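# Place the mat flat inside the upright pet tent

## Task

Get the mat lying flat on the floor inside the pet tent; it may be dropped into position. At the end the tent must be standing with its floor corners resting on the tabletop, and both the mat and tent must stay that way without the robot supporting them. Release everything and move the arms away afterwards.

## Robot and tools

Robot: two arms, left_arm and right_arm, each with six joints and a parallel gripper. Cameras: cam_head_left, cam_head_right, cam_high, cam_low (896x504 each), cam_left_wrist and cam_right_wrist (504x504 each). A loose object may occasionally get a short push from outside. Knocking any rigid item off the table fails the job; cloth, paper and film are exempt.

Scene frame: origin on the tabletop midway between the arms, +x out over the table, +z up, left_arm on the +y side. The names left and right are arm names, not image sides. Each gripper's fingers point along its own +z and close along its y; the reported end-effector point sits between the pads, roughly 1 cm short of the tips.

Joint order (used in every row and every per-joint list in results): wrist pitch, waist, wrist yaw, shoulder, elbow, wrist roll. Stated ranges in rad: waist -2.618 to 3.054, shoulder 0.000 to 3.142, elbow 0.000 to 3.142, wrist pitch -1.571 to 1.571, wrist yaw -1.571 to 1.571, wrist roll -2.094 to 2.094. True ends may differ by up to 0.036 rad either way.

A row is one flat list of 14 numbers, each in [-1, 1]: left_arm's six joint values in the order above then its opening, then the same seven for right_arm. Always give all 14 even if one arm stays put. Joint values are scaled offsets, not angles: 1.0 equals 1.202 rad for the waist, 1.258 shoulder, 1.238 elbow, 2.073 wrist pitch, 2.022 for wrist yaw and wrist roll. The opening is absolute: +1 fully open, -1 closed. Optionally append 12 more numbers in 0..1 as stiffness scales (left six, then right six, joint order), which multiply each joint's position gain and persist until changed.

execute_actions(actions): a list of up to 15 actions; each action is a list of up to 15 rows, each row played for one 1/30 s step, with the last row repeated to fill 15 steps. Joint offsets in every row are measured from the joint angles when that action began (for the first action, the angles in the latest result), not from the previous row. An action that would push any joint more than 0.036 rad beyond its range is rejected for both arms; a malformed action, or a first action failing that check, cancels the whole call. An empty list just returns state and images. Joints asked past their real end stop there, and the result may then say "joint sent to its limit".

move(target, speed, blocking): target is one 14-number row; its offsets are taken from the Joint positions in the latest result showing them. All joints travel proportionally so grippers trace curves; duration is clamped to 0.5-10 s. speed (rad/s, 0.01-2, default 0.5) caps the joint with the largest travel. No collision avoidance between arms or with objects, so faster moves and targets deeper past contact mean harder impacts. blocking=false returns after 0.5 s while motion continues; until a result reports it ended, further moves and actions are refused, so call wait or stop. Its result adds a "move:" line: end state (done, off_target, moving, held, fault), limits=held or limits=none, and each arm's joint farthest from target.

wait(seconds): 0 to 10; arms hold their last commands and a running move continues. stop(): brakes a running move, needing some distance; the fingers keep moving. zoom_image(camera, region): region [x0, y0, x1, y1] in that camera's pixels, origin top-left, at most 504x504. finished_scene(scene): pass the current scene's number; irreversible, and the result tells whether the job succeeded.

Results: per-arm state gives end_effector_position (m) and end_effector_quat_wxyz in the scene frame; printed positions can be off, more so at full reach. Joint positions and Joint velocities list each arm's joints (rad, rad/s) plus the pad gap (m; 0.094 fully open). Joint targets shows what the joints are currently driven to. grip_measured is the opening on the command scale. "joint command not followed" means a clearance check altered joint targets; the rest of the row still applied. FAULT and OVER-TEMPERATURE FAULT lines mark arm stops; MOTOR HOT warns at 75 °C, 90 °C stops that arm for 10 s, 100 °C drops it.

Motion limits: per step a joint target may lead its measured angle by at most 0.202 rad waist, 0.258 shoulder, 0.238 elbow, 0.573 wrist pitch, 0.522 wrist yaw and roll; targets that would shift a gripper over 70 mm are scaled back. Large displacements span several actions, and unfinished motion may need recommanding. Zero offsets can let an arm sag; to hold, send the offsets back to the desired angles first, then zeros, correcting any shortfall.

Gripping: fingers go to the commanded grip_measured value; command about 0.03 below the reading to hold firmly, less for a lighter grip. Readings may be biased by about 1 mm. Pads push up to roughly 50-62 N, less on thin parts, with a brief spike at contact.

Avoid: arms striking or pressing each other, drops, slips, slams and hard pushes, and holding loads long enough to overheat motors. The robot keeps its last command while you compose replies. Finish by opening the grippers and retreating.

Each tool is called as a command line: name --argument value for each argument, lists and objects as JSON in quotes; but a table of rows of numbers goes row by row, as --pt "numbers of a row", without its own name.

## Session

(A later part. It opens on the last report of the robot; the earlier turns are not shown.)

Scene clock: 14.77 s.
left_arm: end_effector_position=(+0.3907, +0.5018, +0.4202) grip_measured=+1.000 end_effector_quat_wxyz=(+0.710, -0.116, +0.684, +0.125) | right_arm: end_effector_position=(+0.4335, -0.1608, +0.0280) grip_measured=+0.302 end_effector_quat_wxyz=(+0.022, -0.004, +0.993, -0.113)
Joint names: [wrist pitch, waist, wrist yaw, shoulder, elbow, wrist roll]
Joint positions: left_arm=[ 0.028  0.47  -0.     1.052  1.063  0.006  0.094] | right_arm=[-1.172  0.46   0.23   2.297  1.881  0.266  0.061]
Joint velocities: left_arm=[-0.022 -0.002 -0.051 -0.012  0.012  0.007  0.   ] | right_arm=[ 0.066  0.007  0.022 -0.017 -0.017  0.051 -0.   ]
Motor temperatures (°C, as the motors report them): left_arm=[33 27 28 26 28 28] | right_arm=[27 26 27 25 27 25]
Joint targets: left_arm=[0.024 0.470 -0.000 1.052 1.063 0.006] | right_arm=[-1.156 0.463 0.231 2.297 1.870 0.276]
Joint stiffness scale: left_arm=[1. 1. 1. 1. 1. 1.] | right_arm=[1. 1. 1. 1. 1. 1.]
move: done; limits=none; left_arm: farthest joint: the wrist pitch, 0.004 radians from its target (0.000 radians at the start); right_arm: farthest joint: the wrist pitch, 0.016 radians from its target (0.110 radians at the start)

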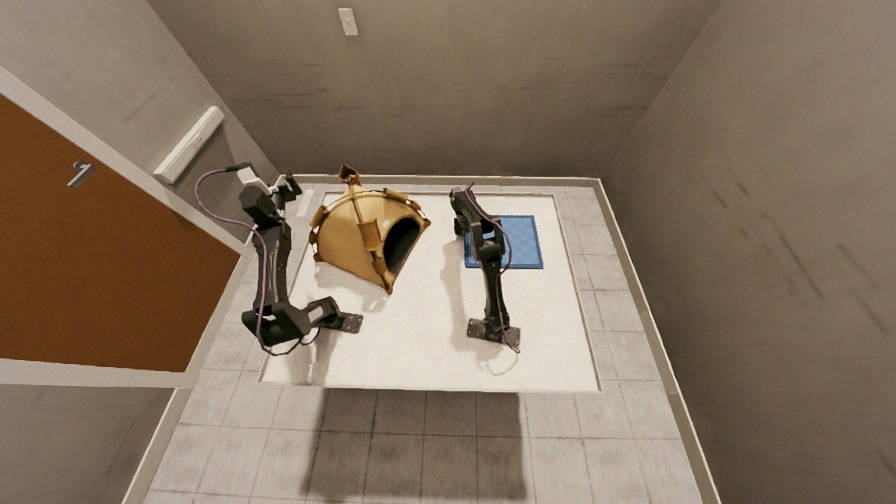

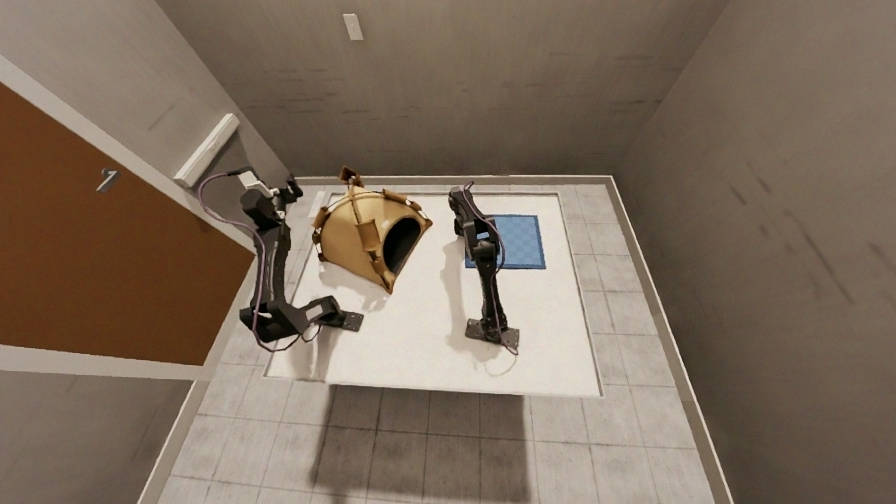

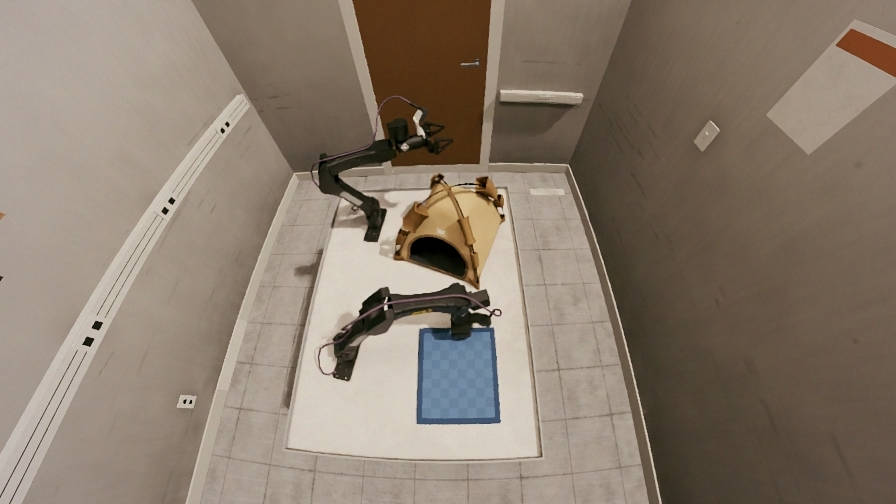

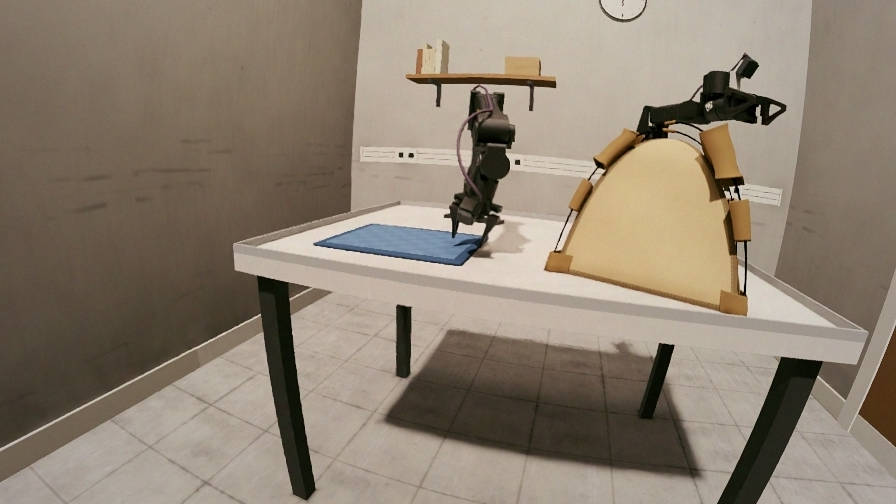

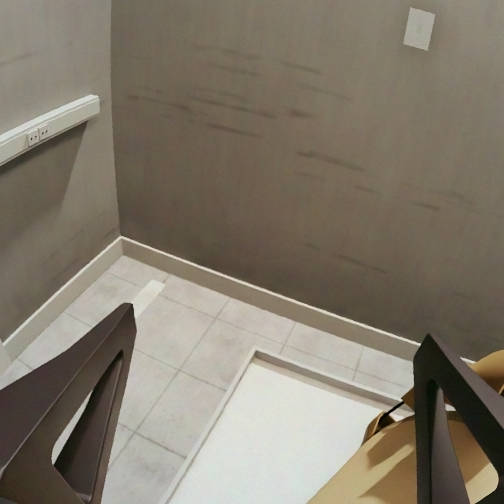

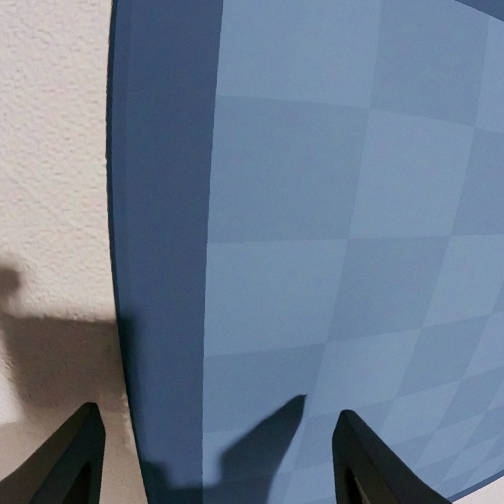

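move --target '[0,0,0,0,0,0,1, 0.035,0,-0.03,0,-0.065,0,0.3]' --speed 0.08

zoom_image --camera "cam_low" --region '[400, 170, 560, 280]'

Scene clock: 16.47 s.
left_arm: end_effector_position=(+0.3907, +0.5018, +0.4213) grip_measured=+1.000 end_effector_quat_wxyz=(+0.711, -0.116, +0.682, +0.125) | right_arm: end_effector_position=(+0.4259, -0.1552, +0.0133) grip_measured=+0.301 end_effector_quat_wxyz=(+0.010, -0.004, +0.995, -0.094)
Joint names: [wrist pitch, waist, wrist yaw, shoulder, elbow, wrist roll]
Joint positions: left_arm=[ 0.032  0.47  -0.     1.052  1.063  0.006  0.094] | right_arm=[-1.131  0.46   0.188  2.297  1.827  0.267  0.061]
Joint velocities: left_arm=[ 0.022 -0.012  0.095 -0.022 -0.002  0.066  0.   ] | right_arm=[-0.022 -0.002 -0.066  0.022 -0.017  0.007 -0.001]
Motor temperatures (°C, as the motors report them): left_arm=[33 27 28 26 28 28] | right_arm=[27 26 27 26 27 25]
Joint targets: left_arm=[0.028 0.470 -0.000 1.052 1.063 0.006] | right_arm=[-1.099 0.460 0.169 2.297 1.800 0.266]
Joint stiffness scale: left_arm=[1. 1. 1. 1. 1. 1.] | right_arm=[1. 1. 1. 1. 1. 1.]
move: off_target (right_arm); limits=none; left_arm: farthest joint: the wrist pitch, 0.004 radians from its target (0.000 radians at the start); right_arm: farthest joint: the wrist pitch, 0.032 radians from its target (0.072 radians at the start)

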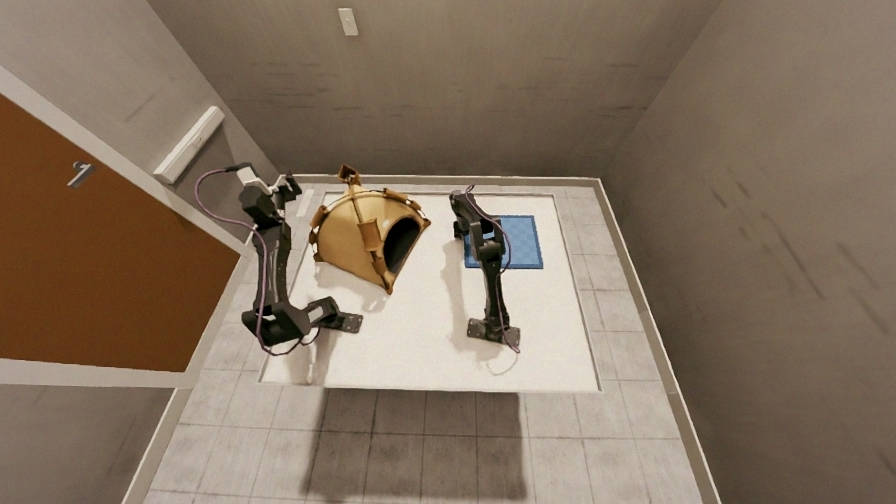

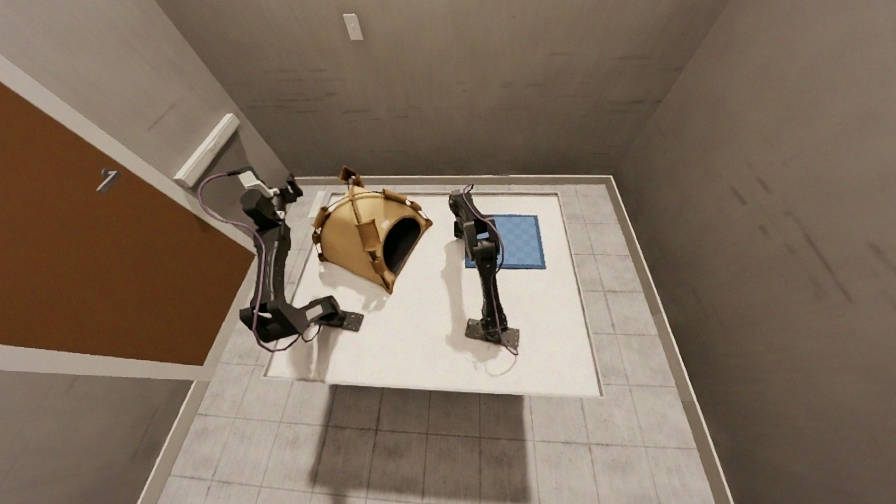

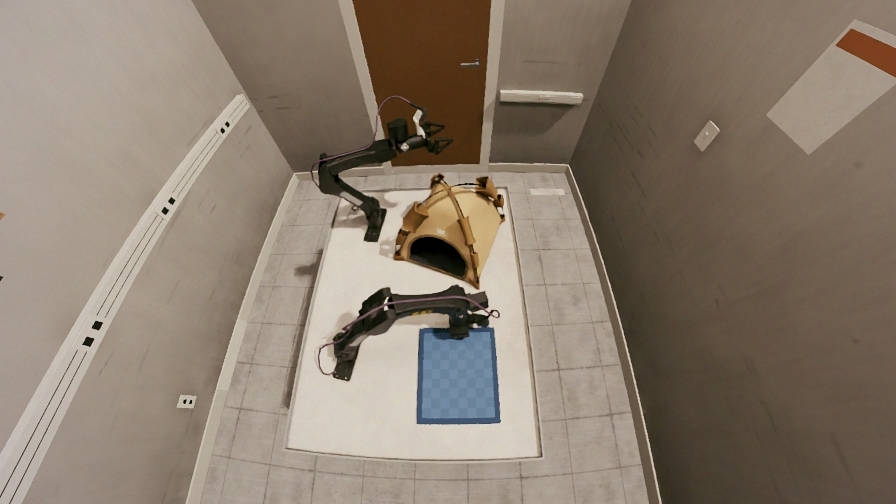

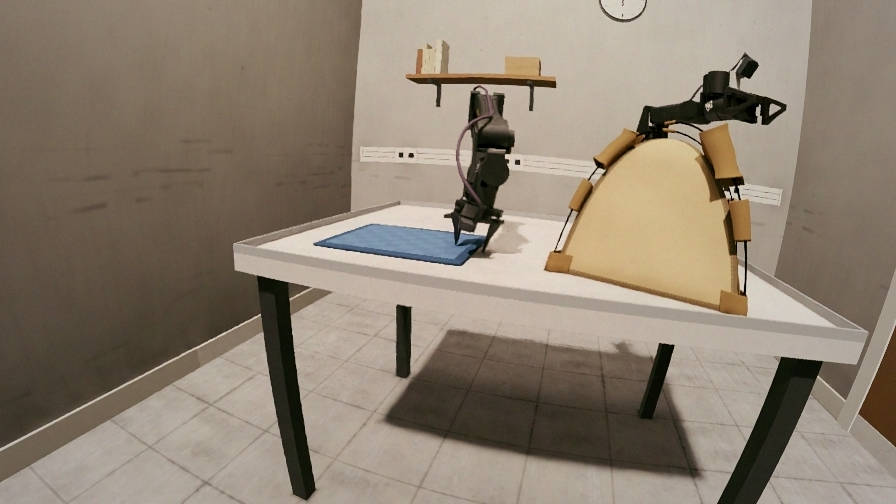

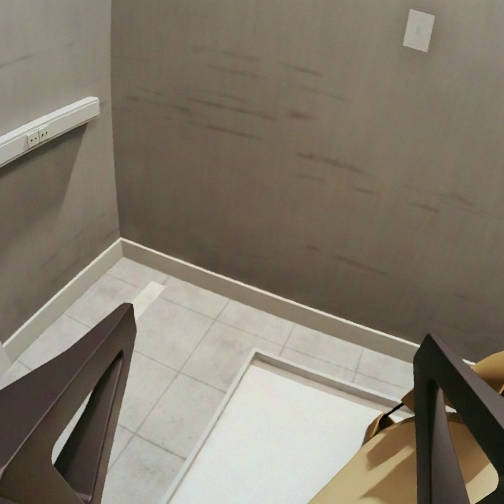

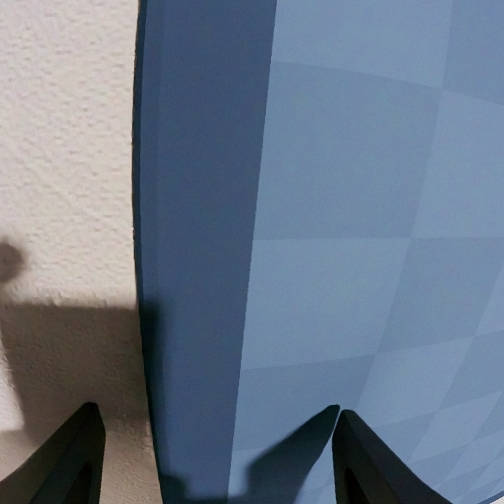

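Region (400, 170, 560, 280) of cam_low's 896x504 image, scaled by 3.150, with more detail than that image has; it fills the top 346 rows of this view, and the rest is white.

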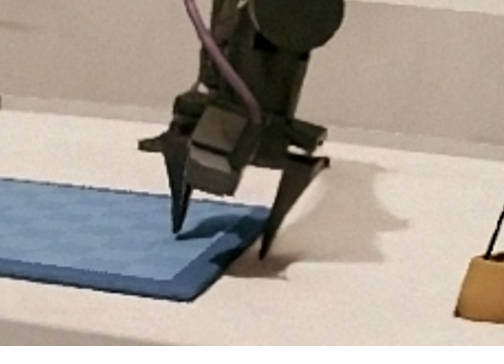

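Contact. Close gradually while pressing.

execute_actions --actions '[[[0,0,0,0,0,0,1,0.015,0,0,0,-0.035,0,0.2],[0,0,0,0,0,0,1,0.015,0,0,0,-0.035,0,0.15],[0,0,0,0,0,0,1,0.015,0,0,0,-0.035,0,0.1],[0,0,0,0,0,0,1,0.015,0,0,0,-0.035,0,0.05],[0,0,0,0,0,0,1,0.015,0,0,0,-0.035,0,0.0],[0,0,0,0,0,0,1,0.015,0,0,0,-0.035,0,-0.05],[0,0,0,0,0,0,1,0.015,0,0,0,-0.035,0,-0.1],[0,0,0,0,0,0,1,0.015,0,0,0,-0.035,0,-0.15],[0,0,0,0,0,0,1,0.015,0,0,0,-0.035,0,-0.2],[0,0,0,0,0,0,1,0.015,0,0,0,-0.035,0,-0.25],[0,0,0,0,0,0,1,0.015,0,0,0,-0.035,0,-0.3],[0,0,0,0,0,0,1,0.015,0,0,0,-0.035,0,-0.35],[0,0,0,0,0,0,1,0.015,0,0,0,-0.035,0,-0.4]],[[0,0,0,0,0,0,1,0.015,0,0,0,-0.035,0,-0.45]]]'

zoom_image --camera "cam_low" --region '[400, 170, 560, 280]'

Scene clock: 18.10 s.
left_arm: end_effector_position=(+0.3906, +0.5017, +0.4232) grip_measured=+1.000 end_effector_quat_wxyz=(+0.714, -0.115, +0.679, +0.125) | right_arm: end_effector_position=(+0.4268, -0.1551, +0.0110) grip_measured=-0.447 end_effector_quat_wxyz=(+0.017, -0.004, +0.995, -0.095)
Joint names: [wrist pitch, waist, wrist yaw, shoulder, elbow, wrist roll]
Joint positions: left_arm=[ 0.039  0.47  -0.     1.052  1.063  0.006  0.094] | right_arm=[-1.103  0.462  0.193  2.29   1.804  0.267  0.026]
Joint velocities: left_arm=[-0.007 -0.002  0.022 -0.012 -0.002 -0.051  0.   ] | right_arm=[-0.066  0.002 -0.037 -0.002  0.012 -0.022 -0.001]
Motor temperatures (°C, as the motors report them): left_arm=[33 27 28 26 28 28] | right_arm=[26 26 27 26 27 25]
Joint targets: left_arm=[0.036 0.470 -0.000 1.052 1.063 0.006] | right_arm=[-1.082 0.461 0.193 2.295 1.770 0.267]
Joint stiffness scale: left_arm=[1. 1. 1. 1. 1. 1.] | right_arm=[1. 1. 1. 1. 1. 1.]

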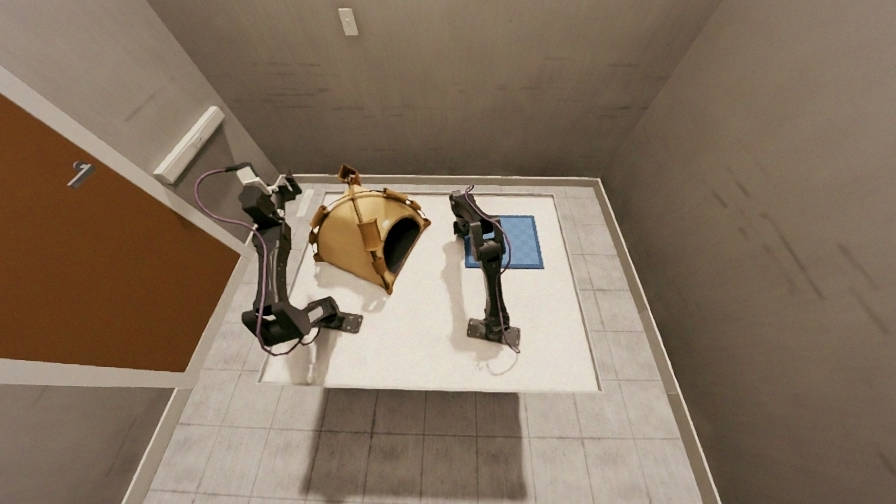

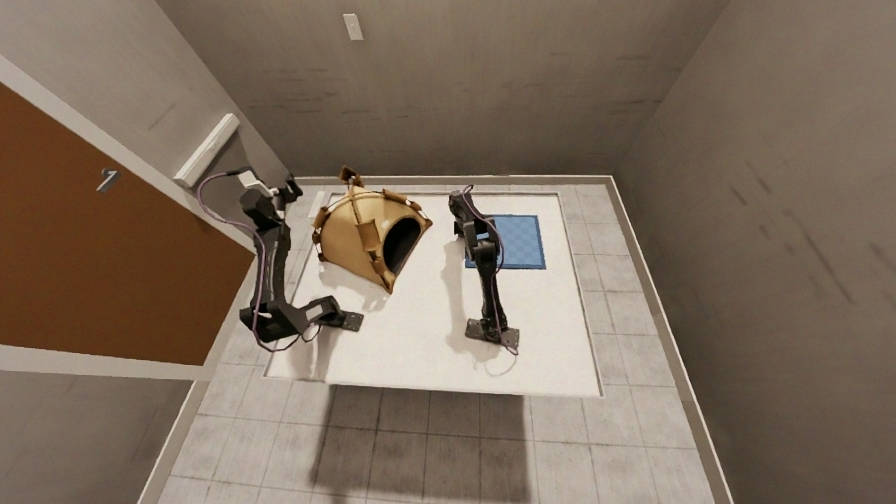

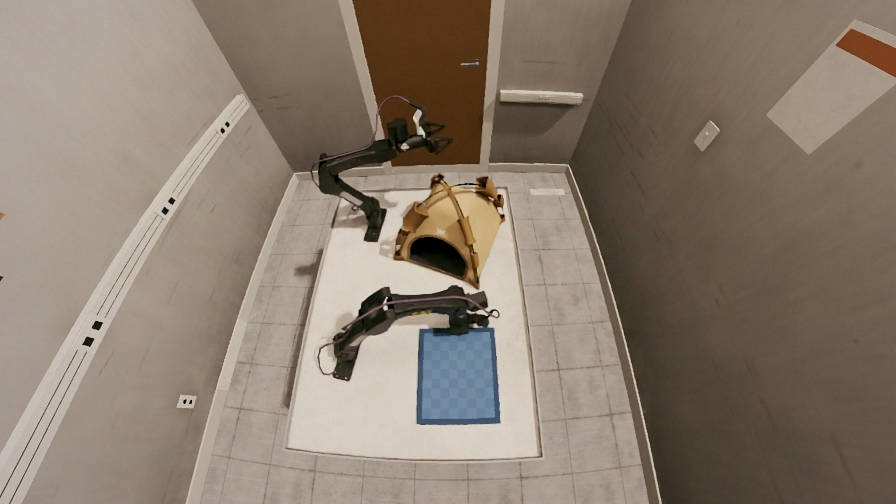

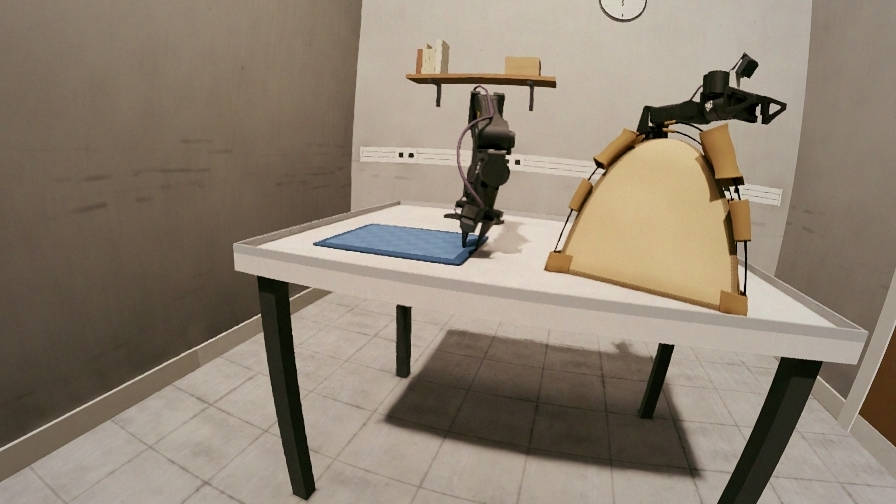

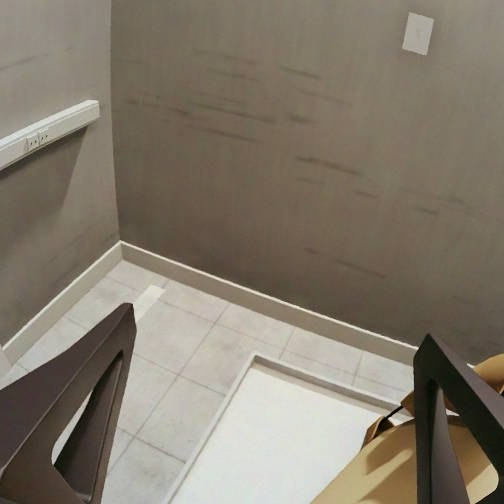

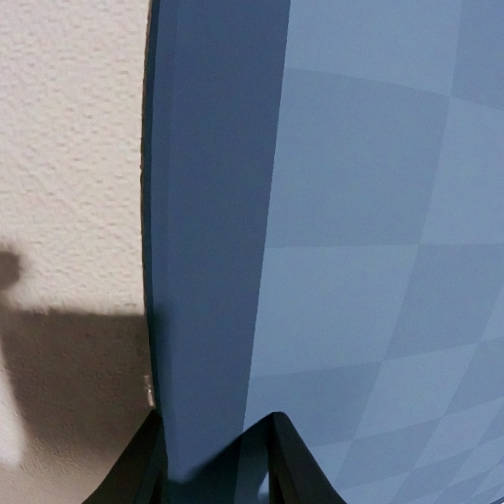

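Region (400, 170, 560, 280) of cam_low's 896x504 image, scaled by 3.150, with more detail than that image has; it fills the top 346 rows of this view, and the rest is white.

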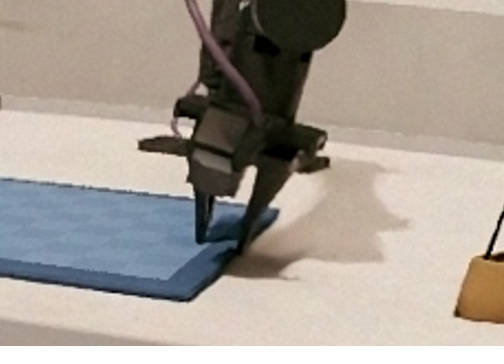

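execute_actions --actions '[[[0,0,0,0,0,0,1,0.01,0,0,0.01,-0.035,0,-0.48],[0,0,0,0,0,0,1,0.01,0,0,0.01,-0.035,0,-0.51],[0,0,0,0,0,0,1,0.01,0,0,0.01,-0.035,0,-0.54],[0,0,0,0,0,0,1,0.01,0,0,0.01,-0.035,0,-0.57],[0,0,0,0,0,0,1,0.01,0,0,0.01,-0.035,0,-0.6],[0,0,0,0,0,0,1,0.01,0,0,0.01,-0.035,0,-0.63],[0,0,0,0,0,0,1,0.01,0,0,0.01,-0.035,0,-0.66],[0,0,0,0,0,0,1,0.01,0,0,0.01,-0.035,0,-0.69],[0,0,0,0,0,0,1,0.01,0,0,0.01,-0.035,0,-0.72],[0,0,0,0,0,0,1,0.01,0,0,0.01,-0.035,0,-0.75],[0,0,0,0,0,0,1,0.01,0,0,0.01,-0.035,0,-0.78],[0,0,0,0,0,0,1,0.01,0,0,0.01,-0.035,0,-0.8]],[[0,0,0,0,0,0,1,0.01,0,0,0.01,-0.03,0,-0.8]]]'

zoom_image --camera "cam_low" --region '[400, 170, 560, 280]'

Scene clock: 19.70 s.
left_arm: end_effector_position=(+0.3905, +0.5017, +0.4251) grip_measured=+1.000 end_effector_quat_wxyz=(+0.716, -0.115, +0.677, +0.126) | right_arm: end_effector_position=(+0.4280, -0.1509, +0.0122) grip_measured=-0.797 end_effector_quat_wxyz=(+0.022, -0.007, +0.996, -0.091)
Joint names: [wrist pitch, waist, wrist yaw, shoulder, elbow, wrist roll]
Joint positions: left_arm=[ 0.047  0.47  -0.     1.052  1.063  0.006  0.094] | right_arm=[-1.096  0.468  0.187  2.286  1.804  0.267  0.01 ]
Joint velocities: left_arm=[-0.066 -0.007 -0.022 -0.007 -0.017 -0.095  0.   ] | right_arm=[-0.037  0.012 -0.022  0.012 -0.002 -0.022  0.   ]
Motor temperatures (°C, as the motors report them): left_arm=[33 27 28 26 28 28] | right_arm=[26 26 27 26 27 25]
Joint targets: left_arm=[0.043 0.470 -0.000 1.052 1.063 0.006] | right_arm=[-1.075 0.468 0.188 2.299 1.767 0.267]
Joint stiffness scale: left_arm=[1. 1. 1. 1. 1. 1.] | right_arm=[1. 1. 1. 1. 1. 1.]

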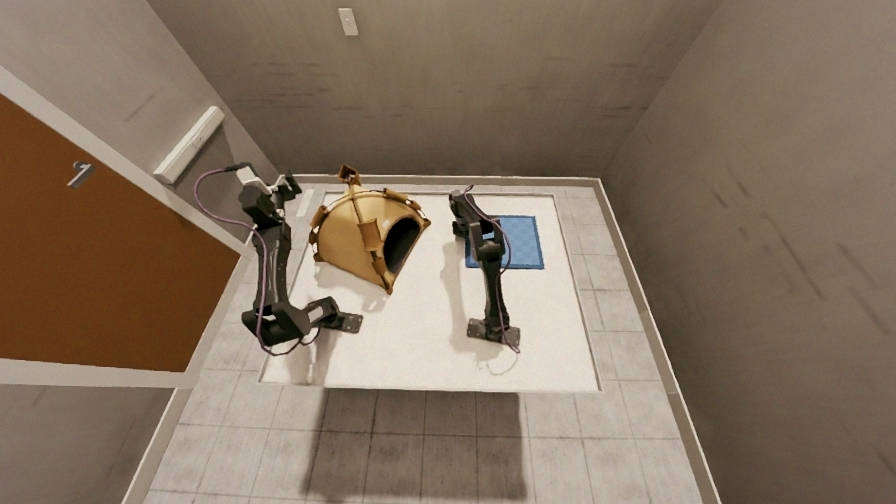

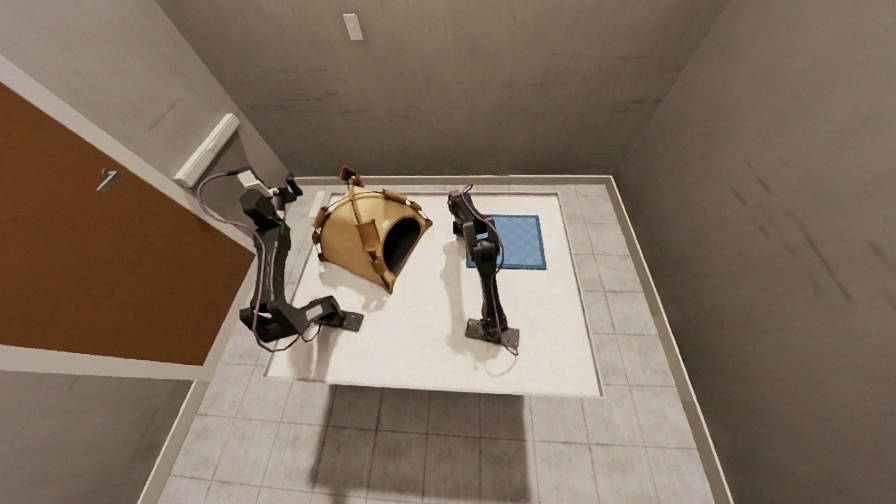

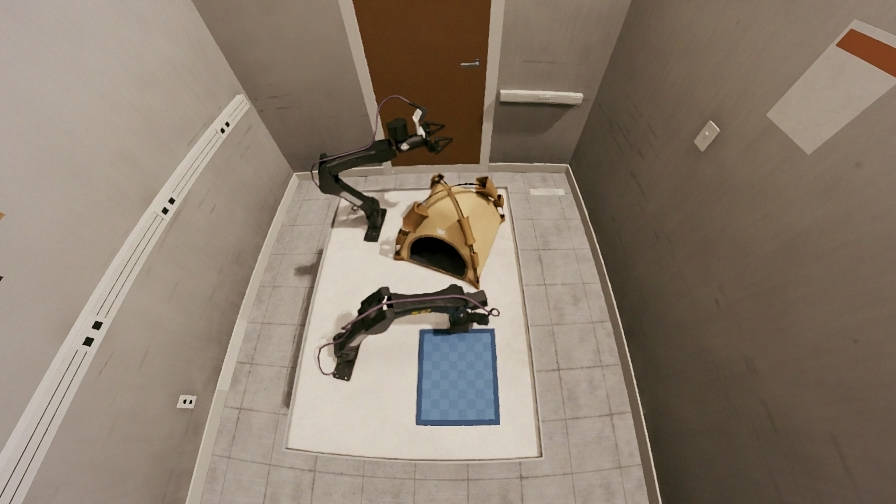

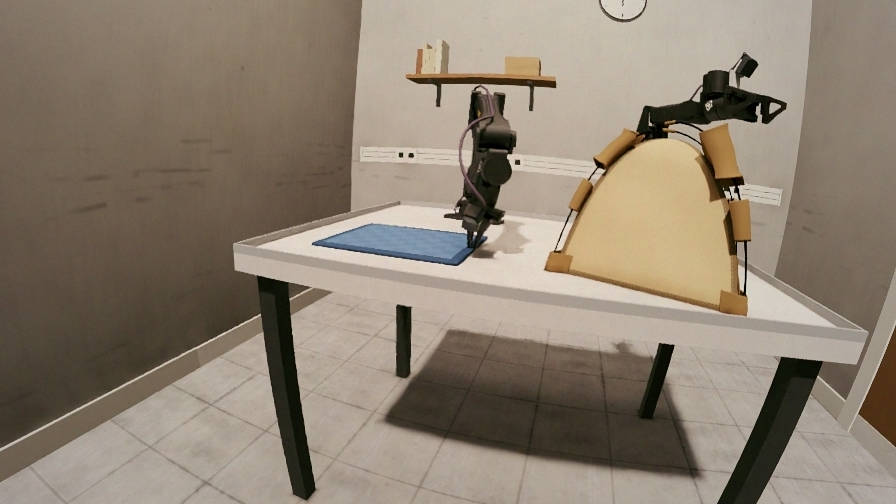

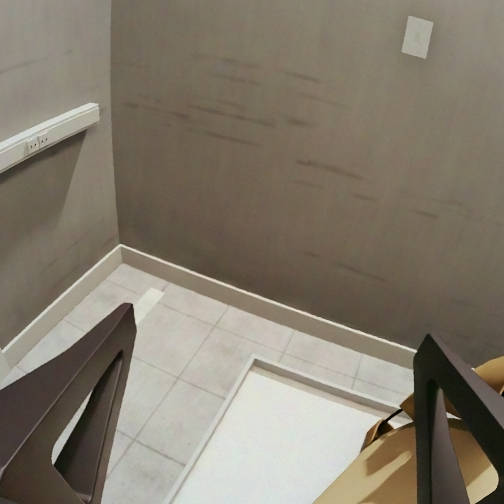

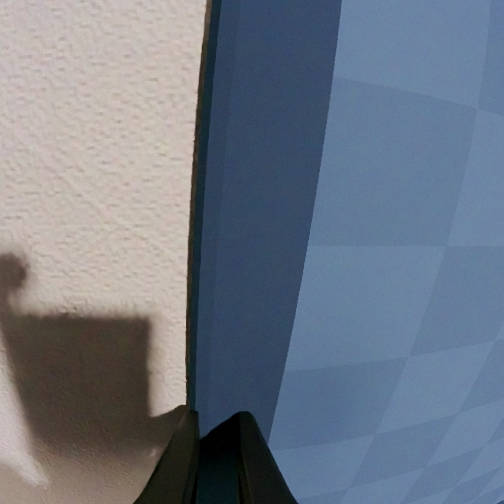

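Region (400, 170, 560, 280) of cam_low's 896x504 image, scaled by 3.150, with more detail than that image has; it fills the top 346 rows of this view, and the rest is white.

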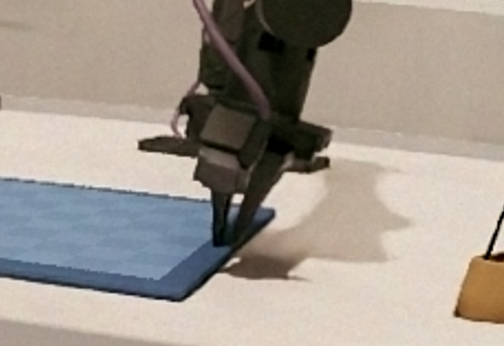

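move --target '[0,0,0,0,0,0,1, -0.089,0.29,0.43,-0.02,0.06,0.053,-0.4]' --speed 0.5

Scene clock: 25.47 s.
left_arm: end_effector_position=(+0.3905, +0.5017, +0.4260) grip_measured=+1.000 end_effector_quat_wxyz=(+0.718, -0.114, +0.675, +0.126) | right_arm: end_effector_position=(+0.4276, -0.1192, +0.1082) grip_measured=-0.402 end_effector_quat_wxyz=(+0.179, -0.148, +0.856, -0.461)
Joint names: [wrist pitch, waist, wrist yaw, shoulder, elbow, wrist roll]
Joint positions: left_arm=[ 0.051  0.47  -0.     1.052  1.063  0.006  0.094] | right_arm=[-1.27   0.813  1.03   2.285  1.848  0.359  0.028]
Joint velocities: left_arm=[ 0.066 -0.007 -0.022 -0.007 -0.012 -0.022  0.   ] | right_arm=[-0.022 -0.027 -0.007 -0.027 -0.002  0.007 -0.   ]
Motor temperatures (°C, as the motors report them): left_arm=[34 27 28 26 28 28] | right_arm=[26 26 27 27 27 25]
Joint targets: left_arm=[0.047 0.470 -0.000 1.052 1.063 0.006] | right_arm=[-1.280 0.816 1.057 2.261 1.879 0.374]
Joint stiffness scale: left_arm=[1. 1. 1. 1. 1. 1.] | right_arm=[1. 1. 1. 1. 1. 1.]
move: off_target (right_arm); limits=none; left_arm: farthest joint: the wrist pitch, 0.004 radians from its target (0.000 radians at the start); right_arm: farthest joint: the elbow, 0.031 radians from its target (0.074 radians at the start)

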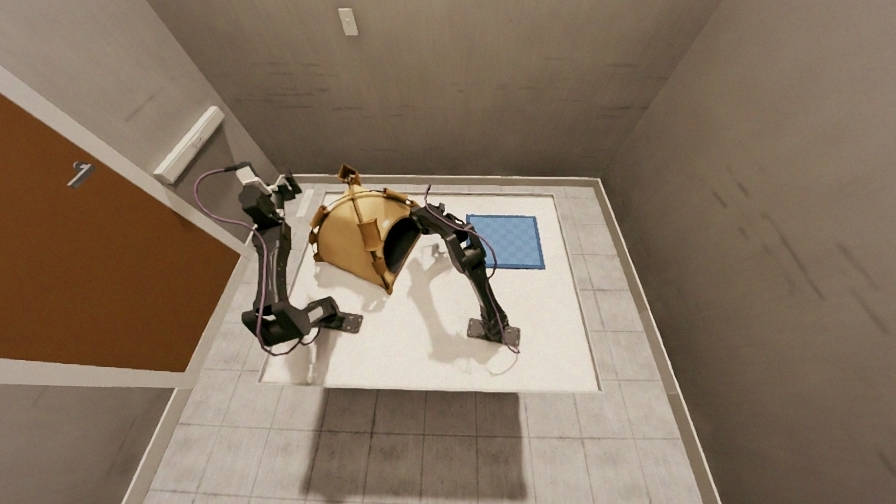

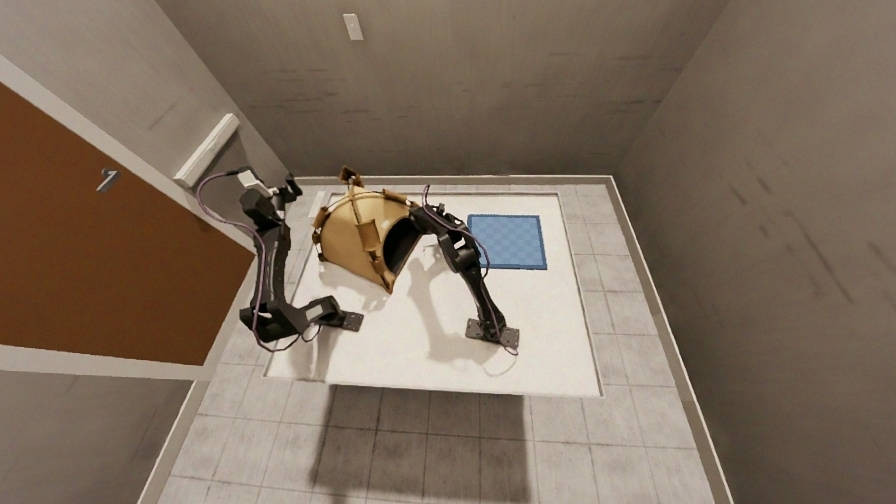

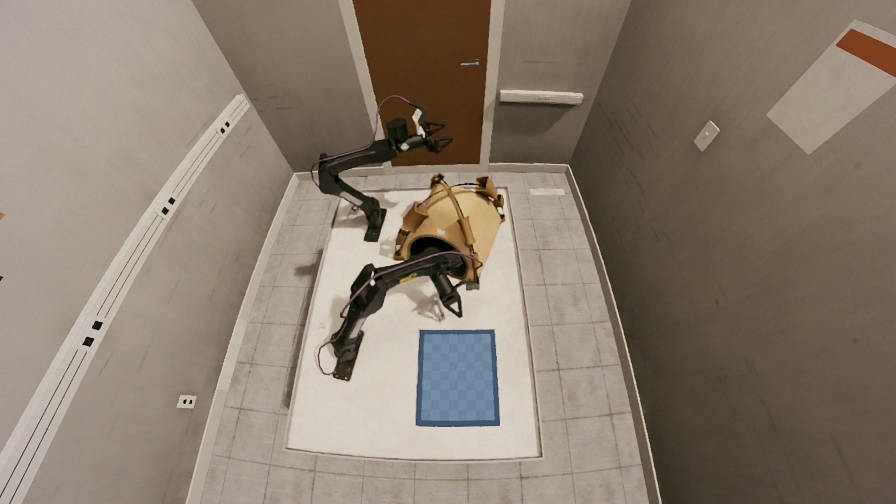

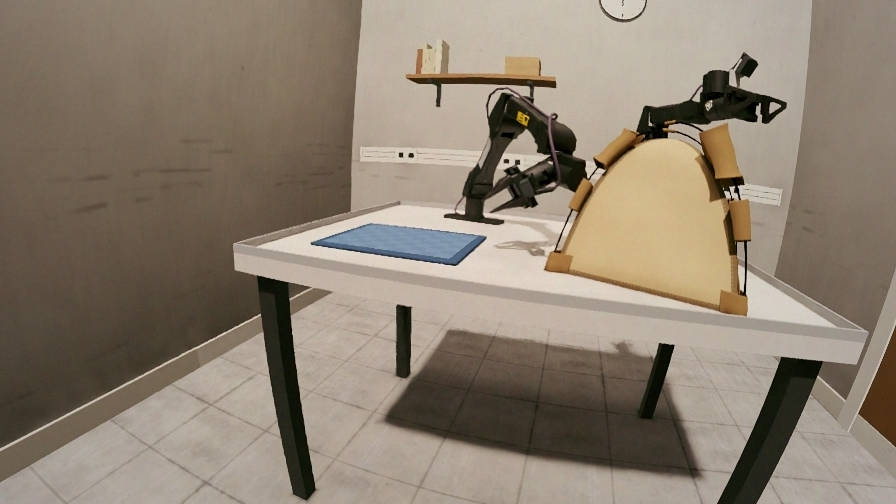

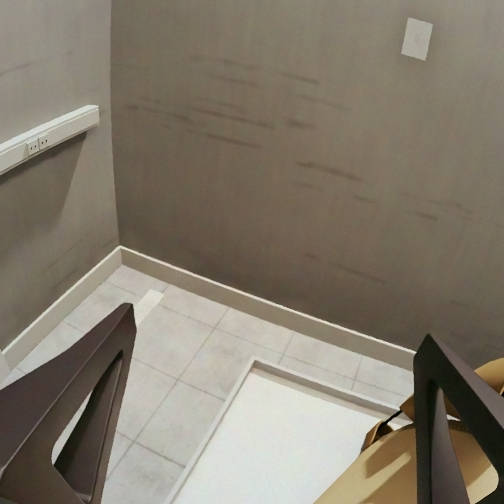

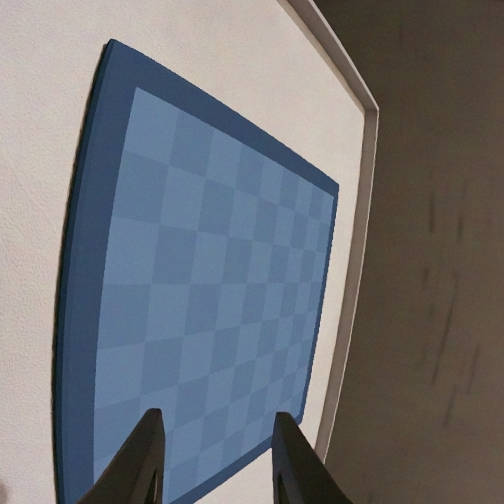

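move --target '[0,0,0,0,0,0,1, 0,-0.04,-0.03,0.14,0.01,0,-0.4]' --speed 0.2

zoom_image --camera "cam_low" --region '[420, 150, 620, 290]'

Scene clock: 27.10 s.
left_arm: end_effector_position=(+0.3904, +0.5017, +0.4269) grip_measured=+1.000 end_effector_quat_wxyz=(+0.719, -0.114, +0.674, +0.126) | right_arm: end_effector_position=(+0.4186, -0.1370, +0.0264) grip_measured=-0.402 end_effector_quat_wxyz=(+0.082, -0.172, +0.862, -0.471)
Joint names: [wrist pitch, waist, wrist yaw, shoulder, elbow, wrist roll]
Joint positions: left_arm=[ 0.055  0.47  -0.     1.052  1.063  0.006  0.094] | right_arm=[-1.27   0.773  0.961  2.468  1.848  0.359  0.028]
Joint velocities: left_arm=[-0.051 -0.002 -0.007 -0.012 -0.002 -0.051  0.   ] | right_arm=[-0.095  0.002 -0.022  0.002 -0.002 -0.022  0.   ]
Motor temperatures (°C, as the motors report them): left_arm=[34 27 28 26 28 28] | right_arm=[26 26 27 27 27 25]
Joint targets: left_arm=[0.051 0.470 -0.000 1.052 1.063 0.006] | right_arm=[-1.270 0.765 0.969 2.461 1.860 0.359]
Joint stiffness scale: left_arm=[1. 1. 1. 1. 1. 1.] | right_arm=[1. 1. 1. 1. 1. 1.]
move: done; limits=none; left_arm: farthest joint: the wrist pitch, 0.004 radians from its target (0.000 radians at the start); right_arm: farthest joint: the elbow, 0.013 radians from its target (0.013 radians at the start)

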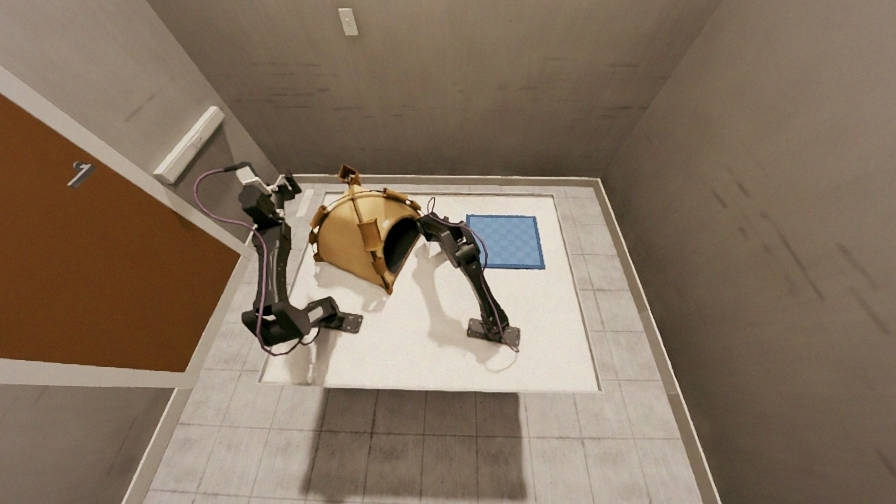

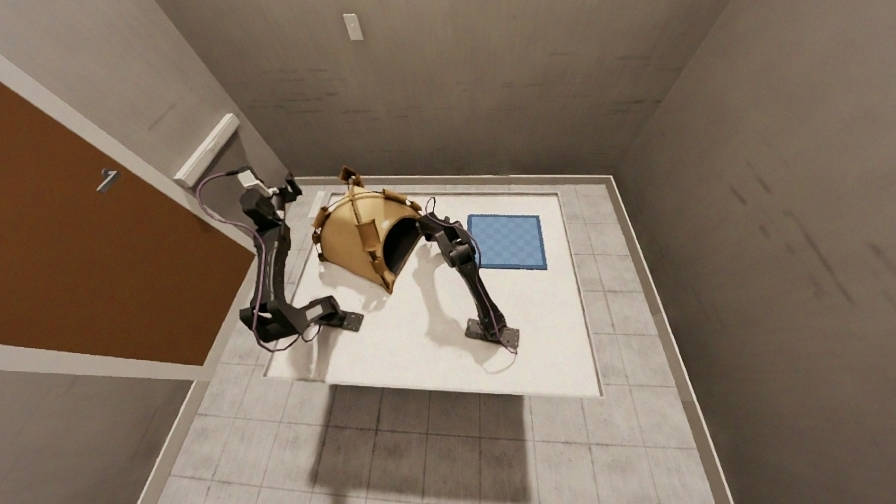

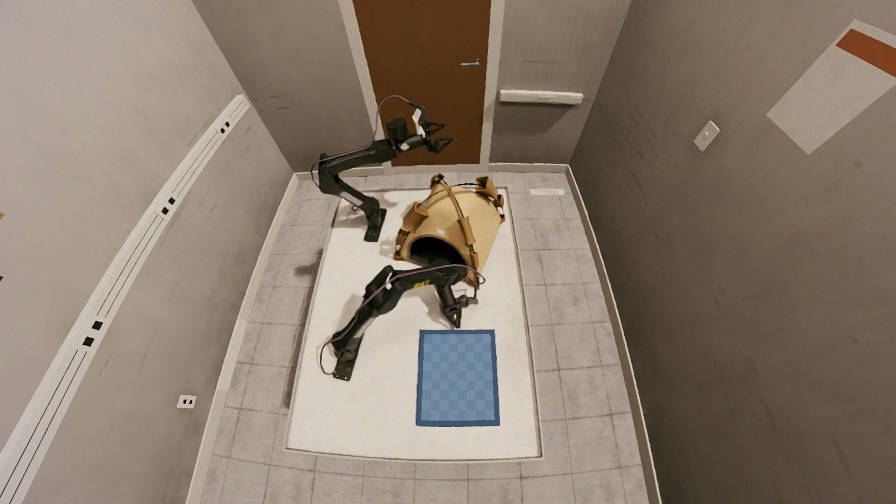

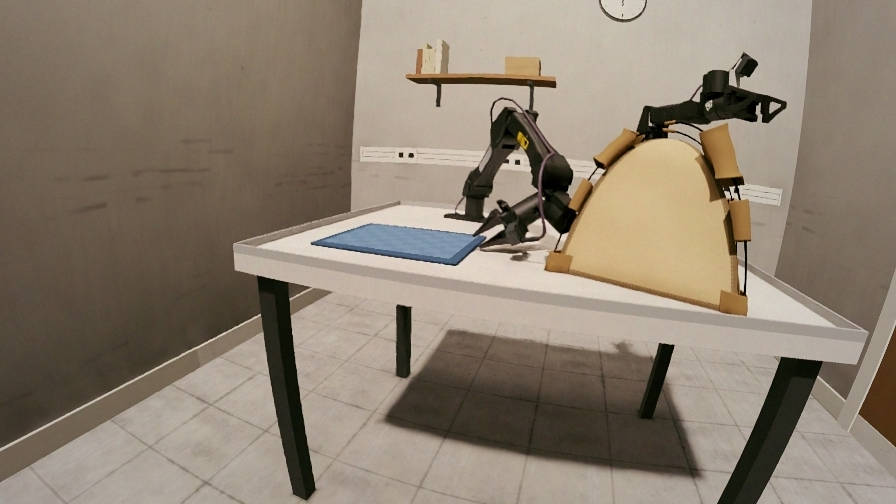

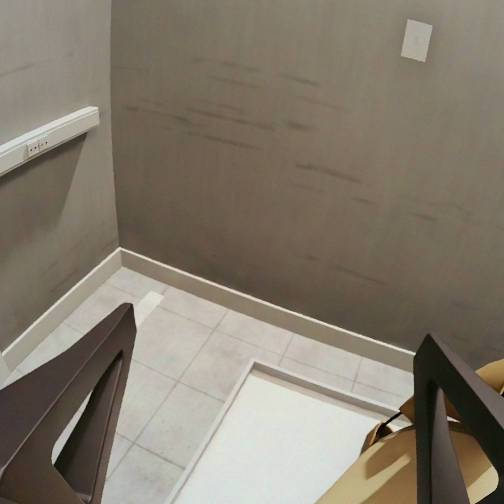

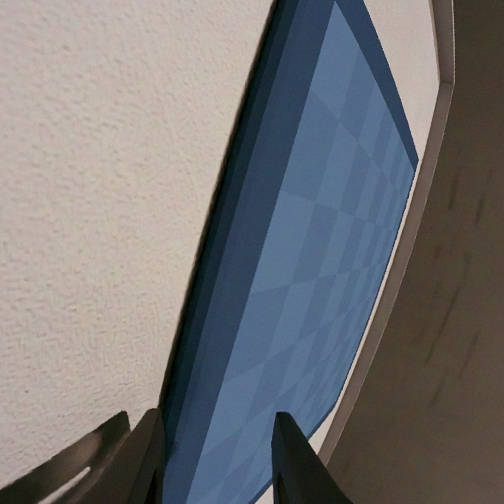

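Region (420, 150, 620, 290) of cam_low's 896x504 image, scaled by 2.520, with more detail than that image has; it fills the top 353 rows of this view, and the rest is white.

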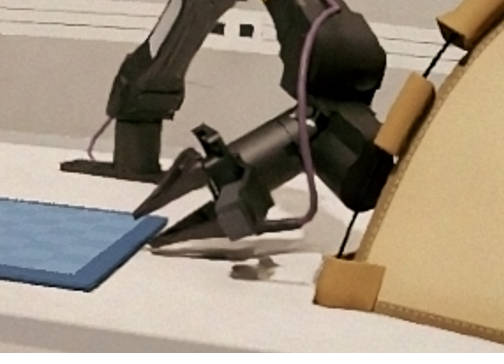

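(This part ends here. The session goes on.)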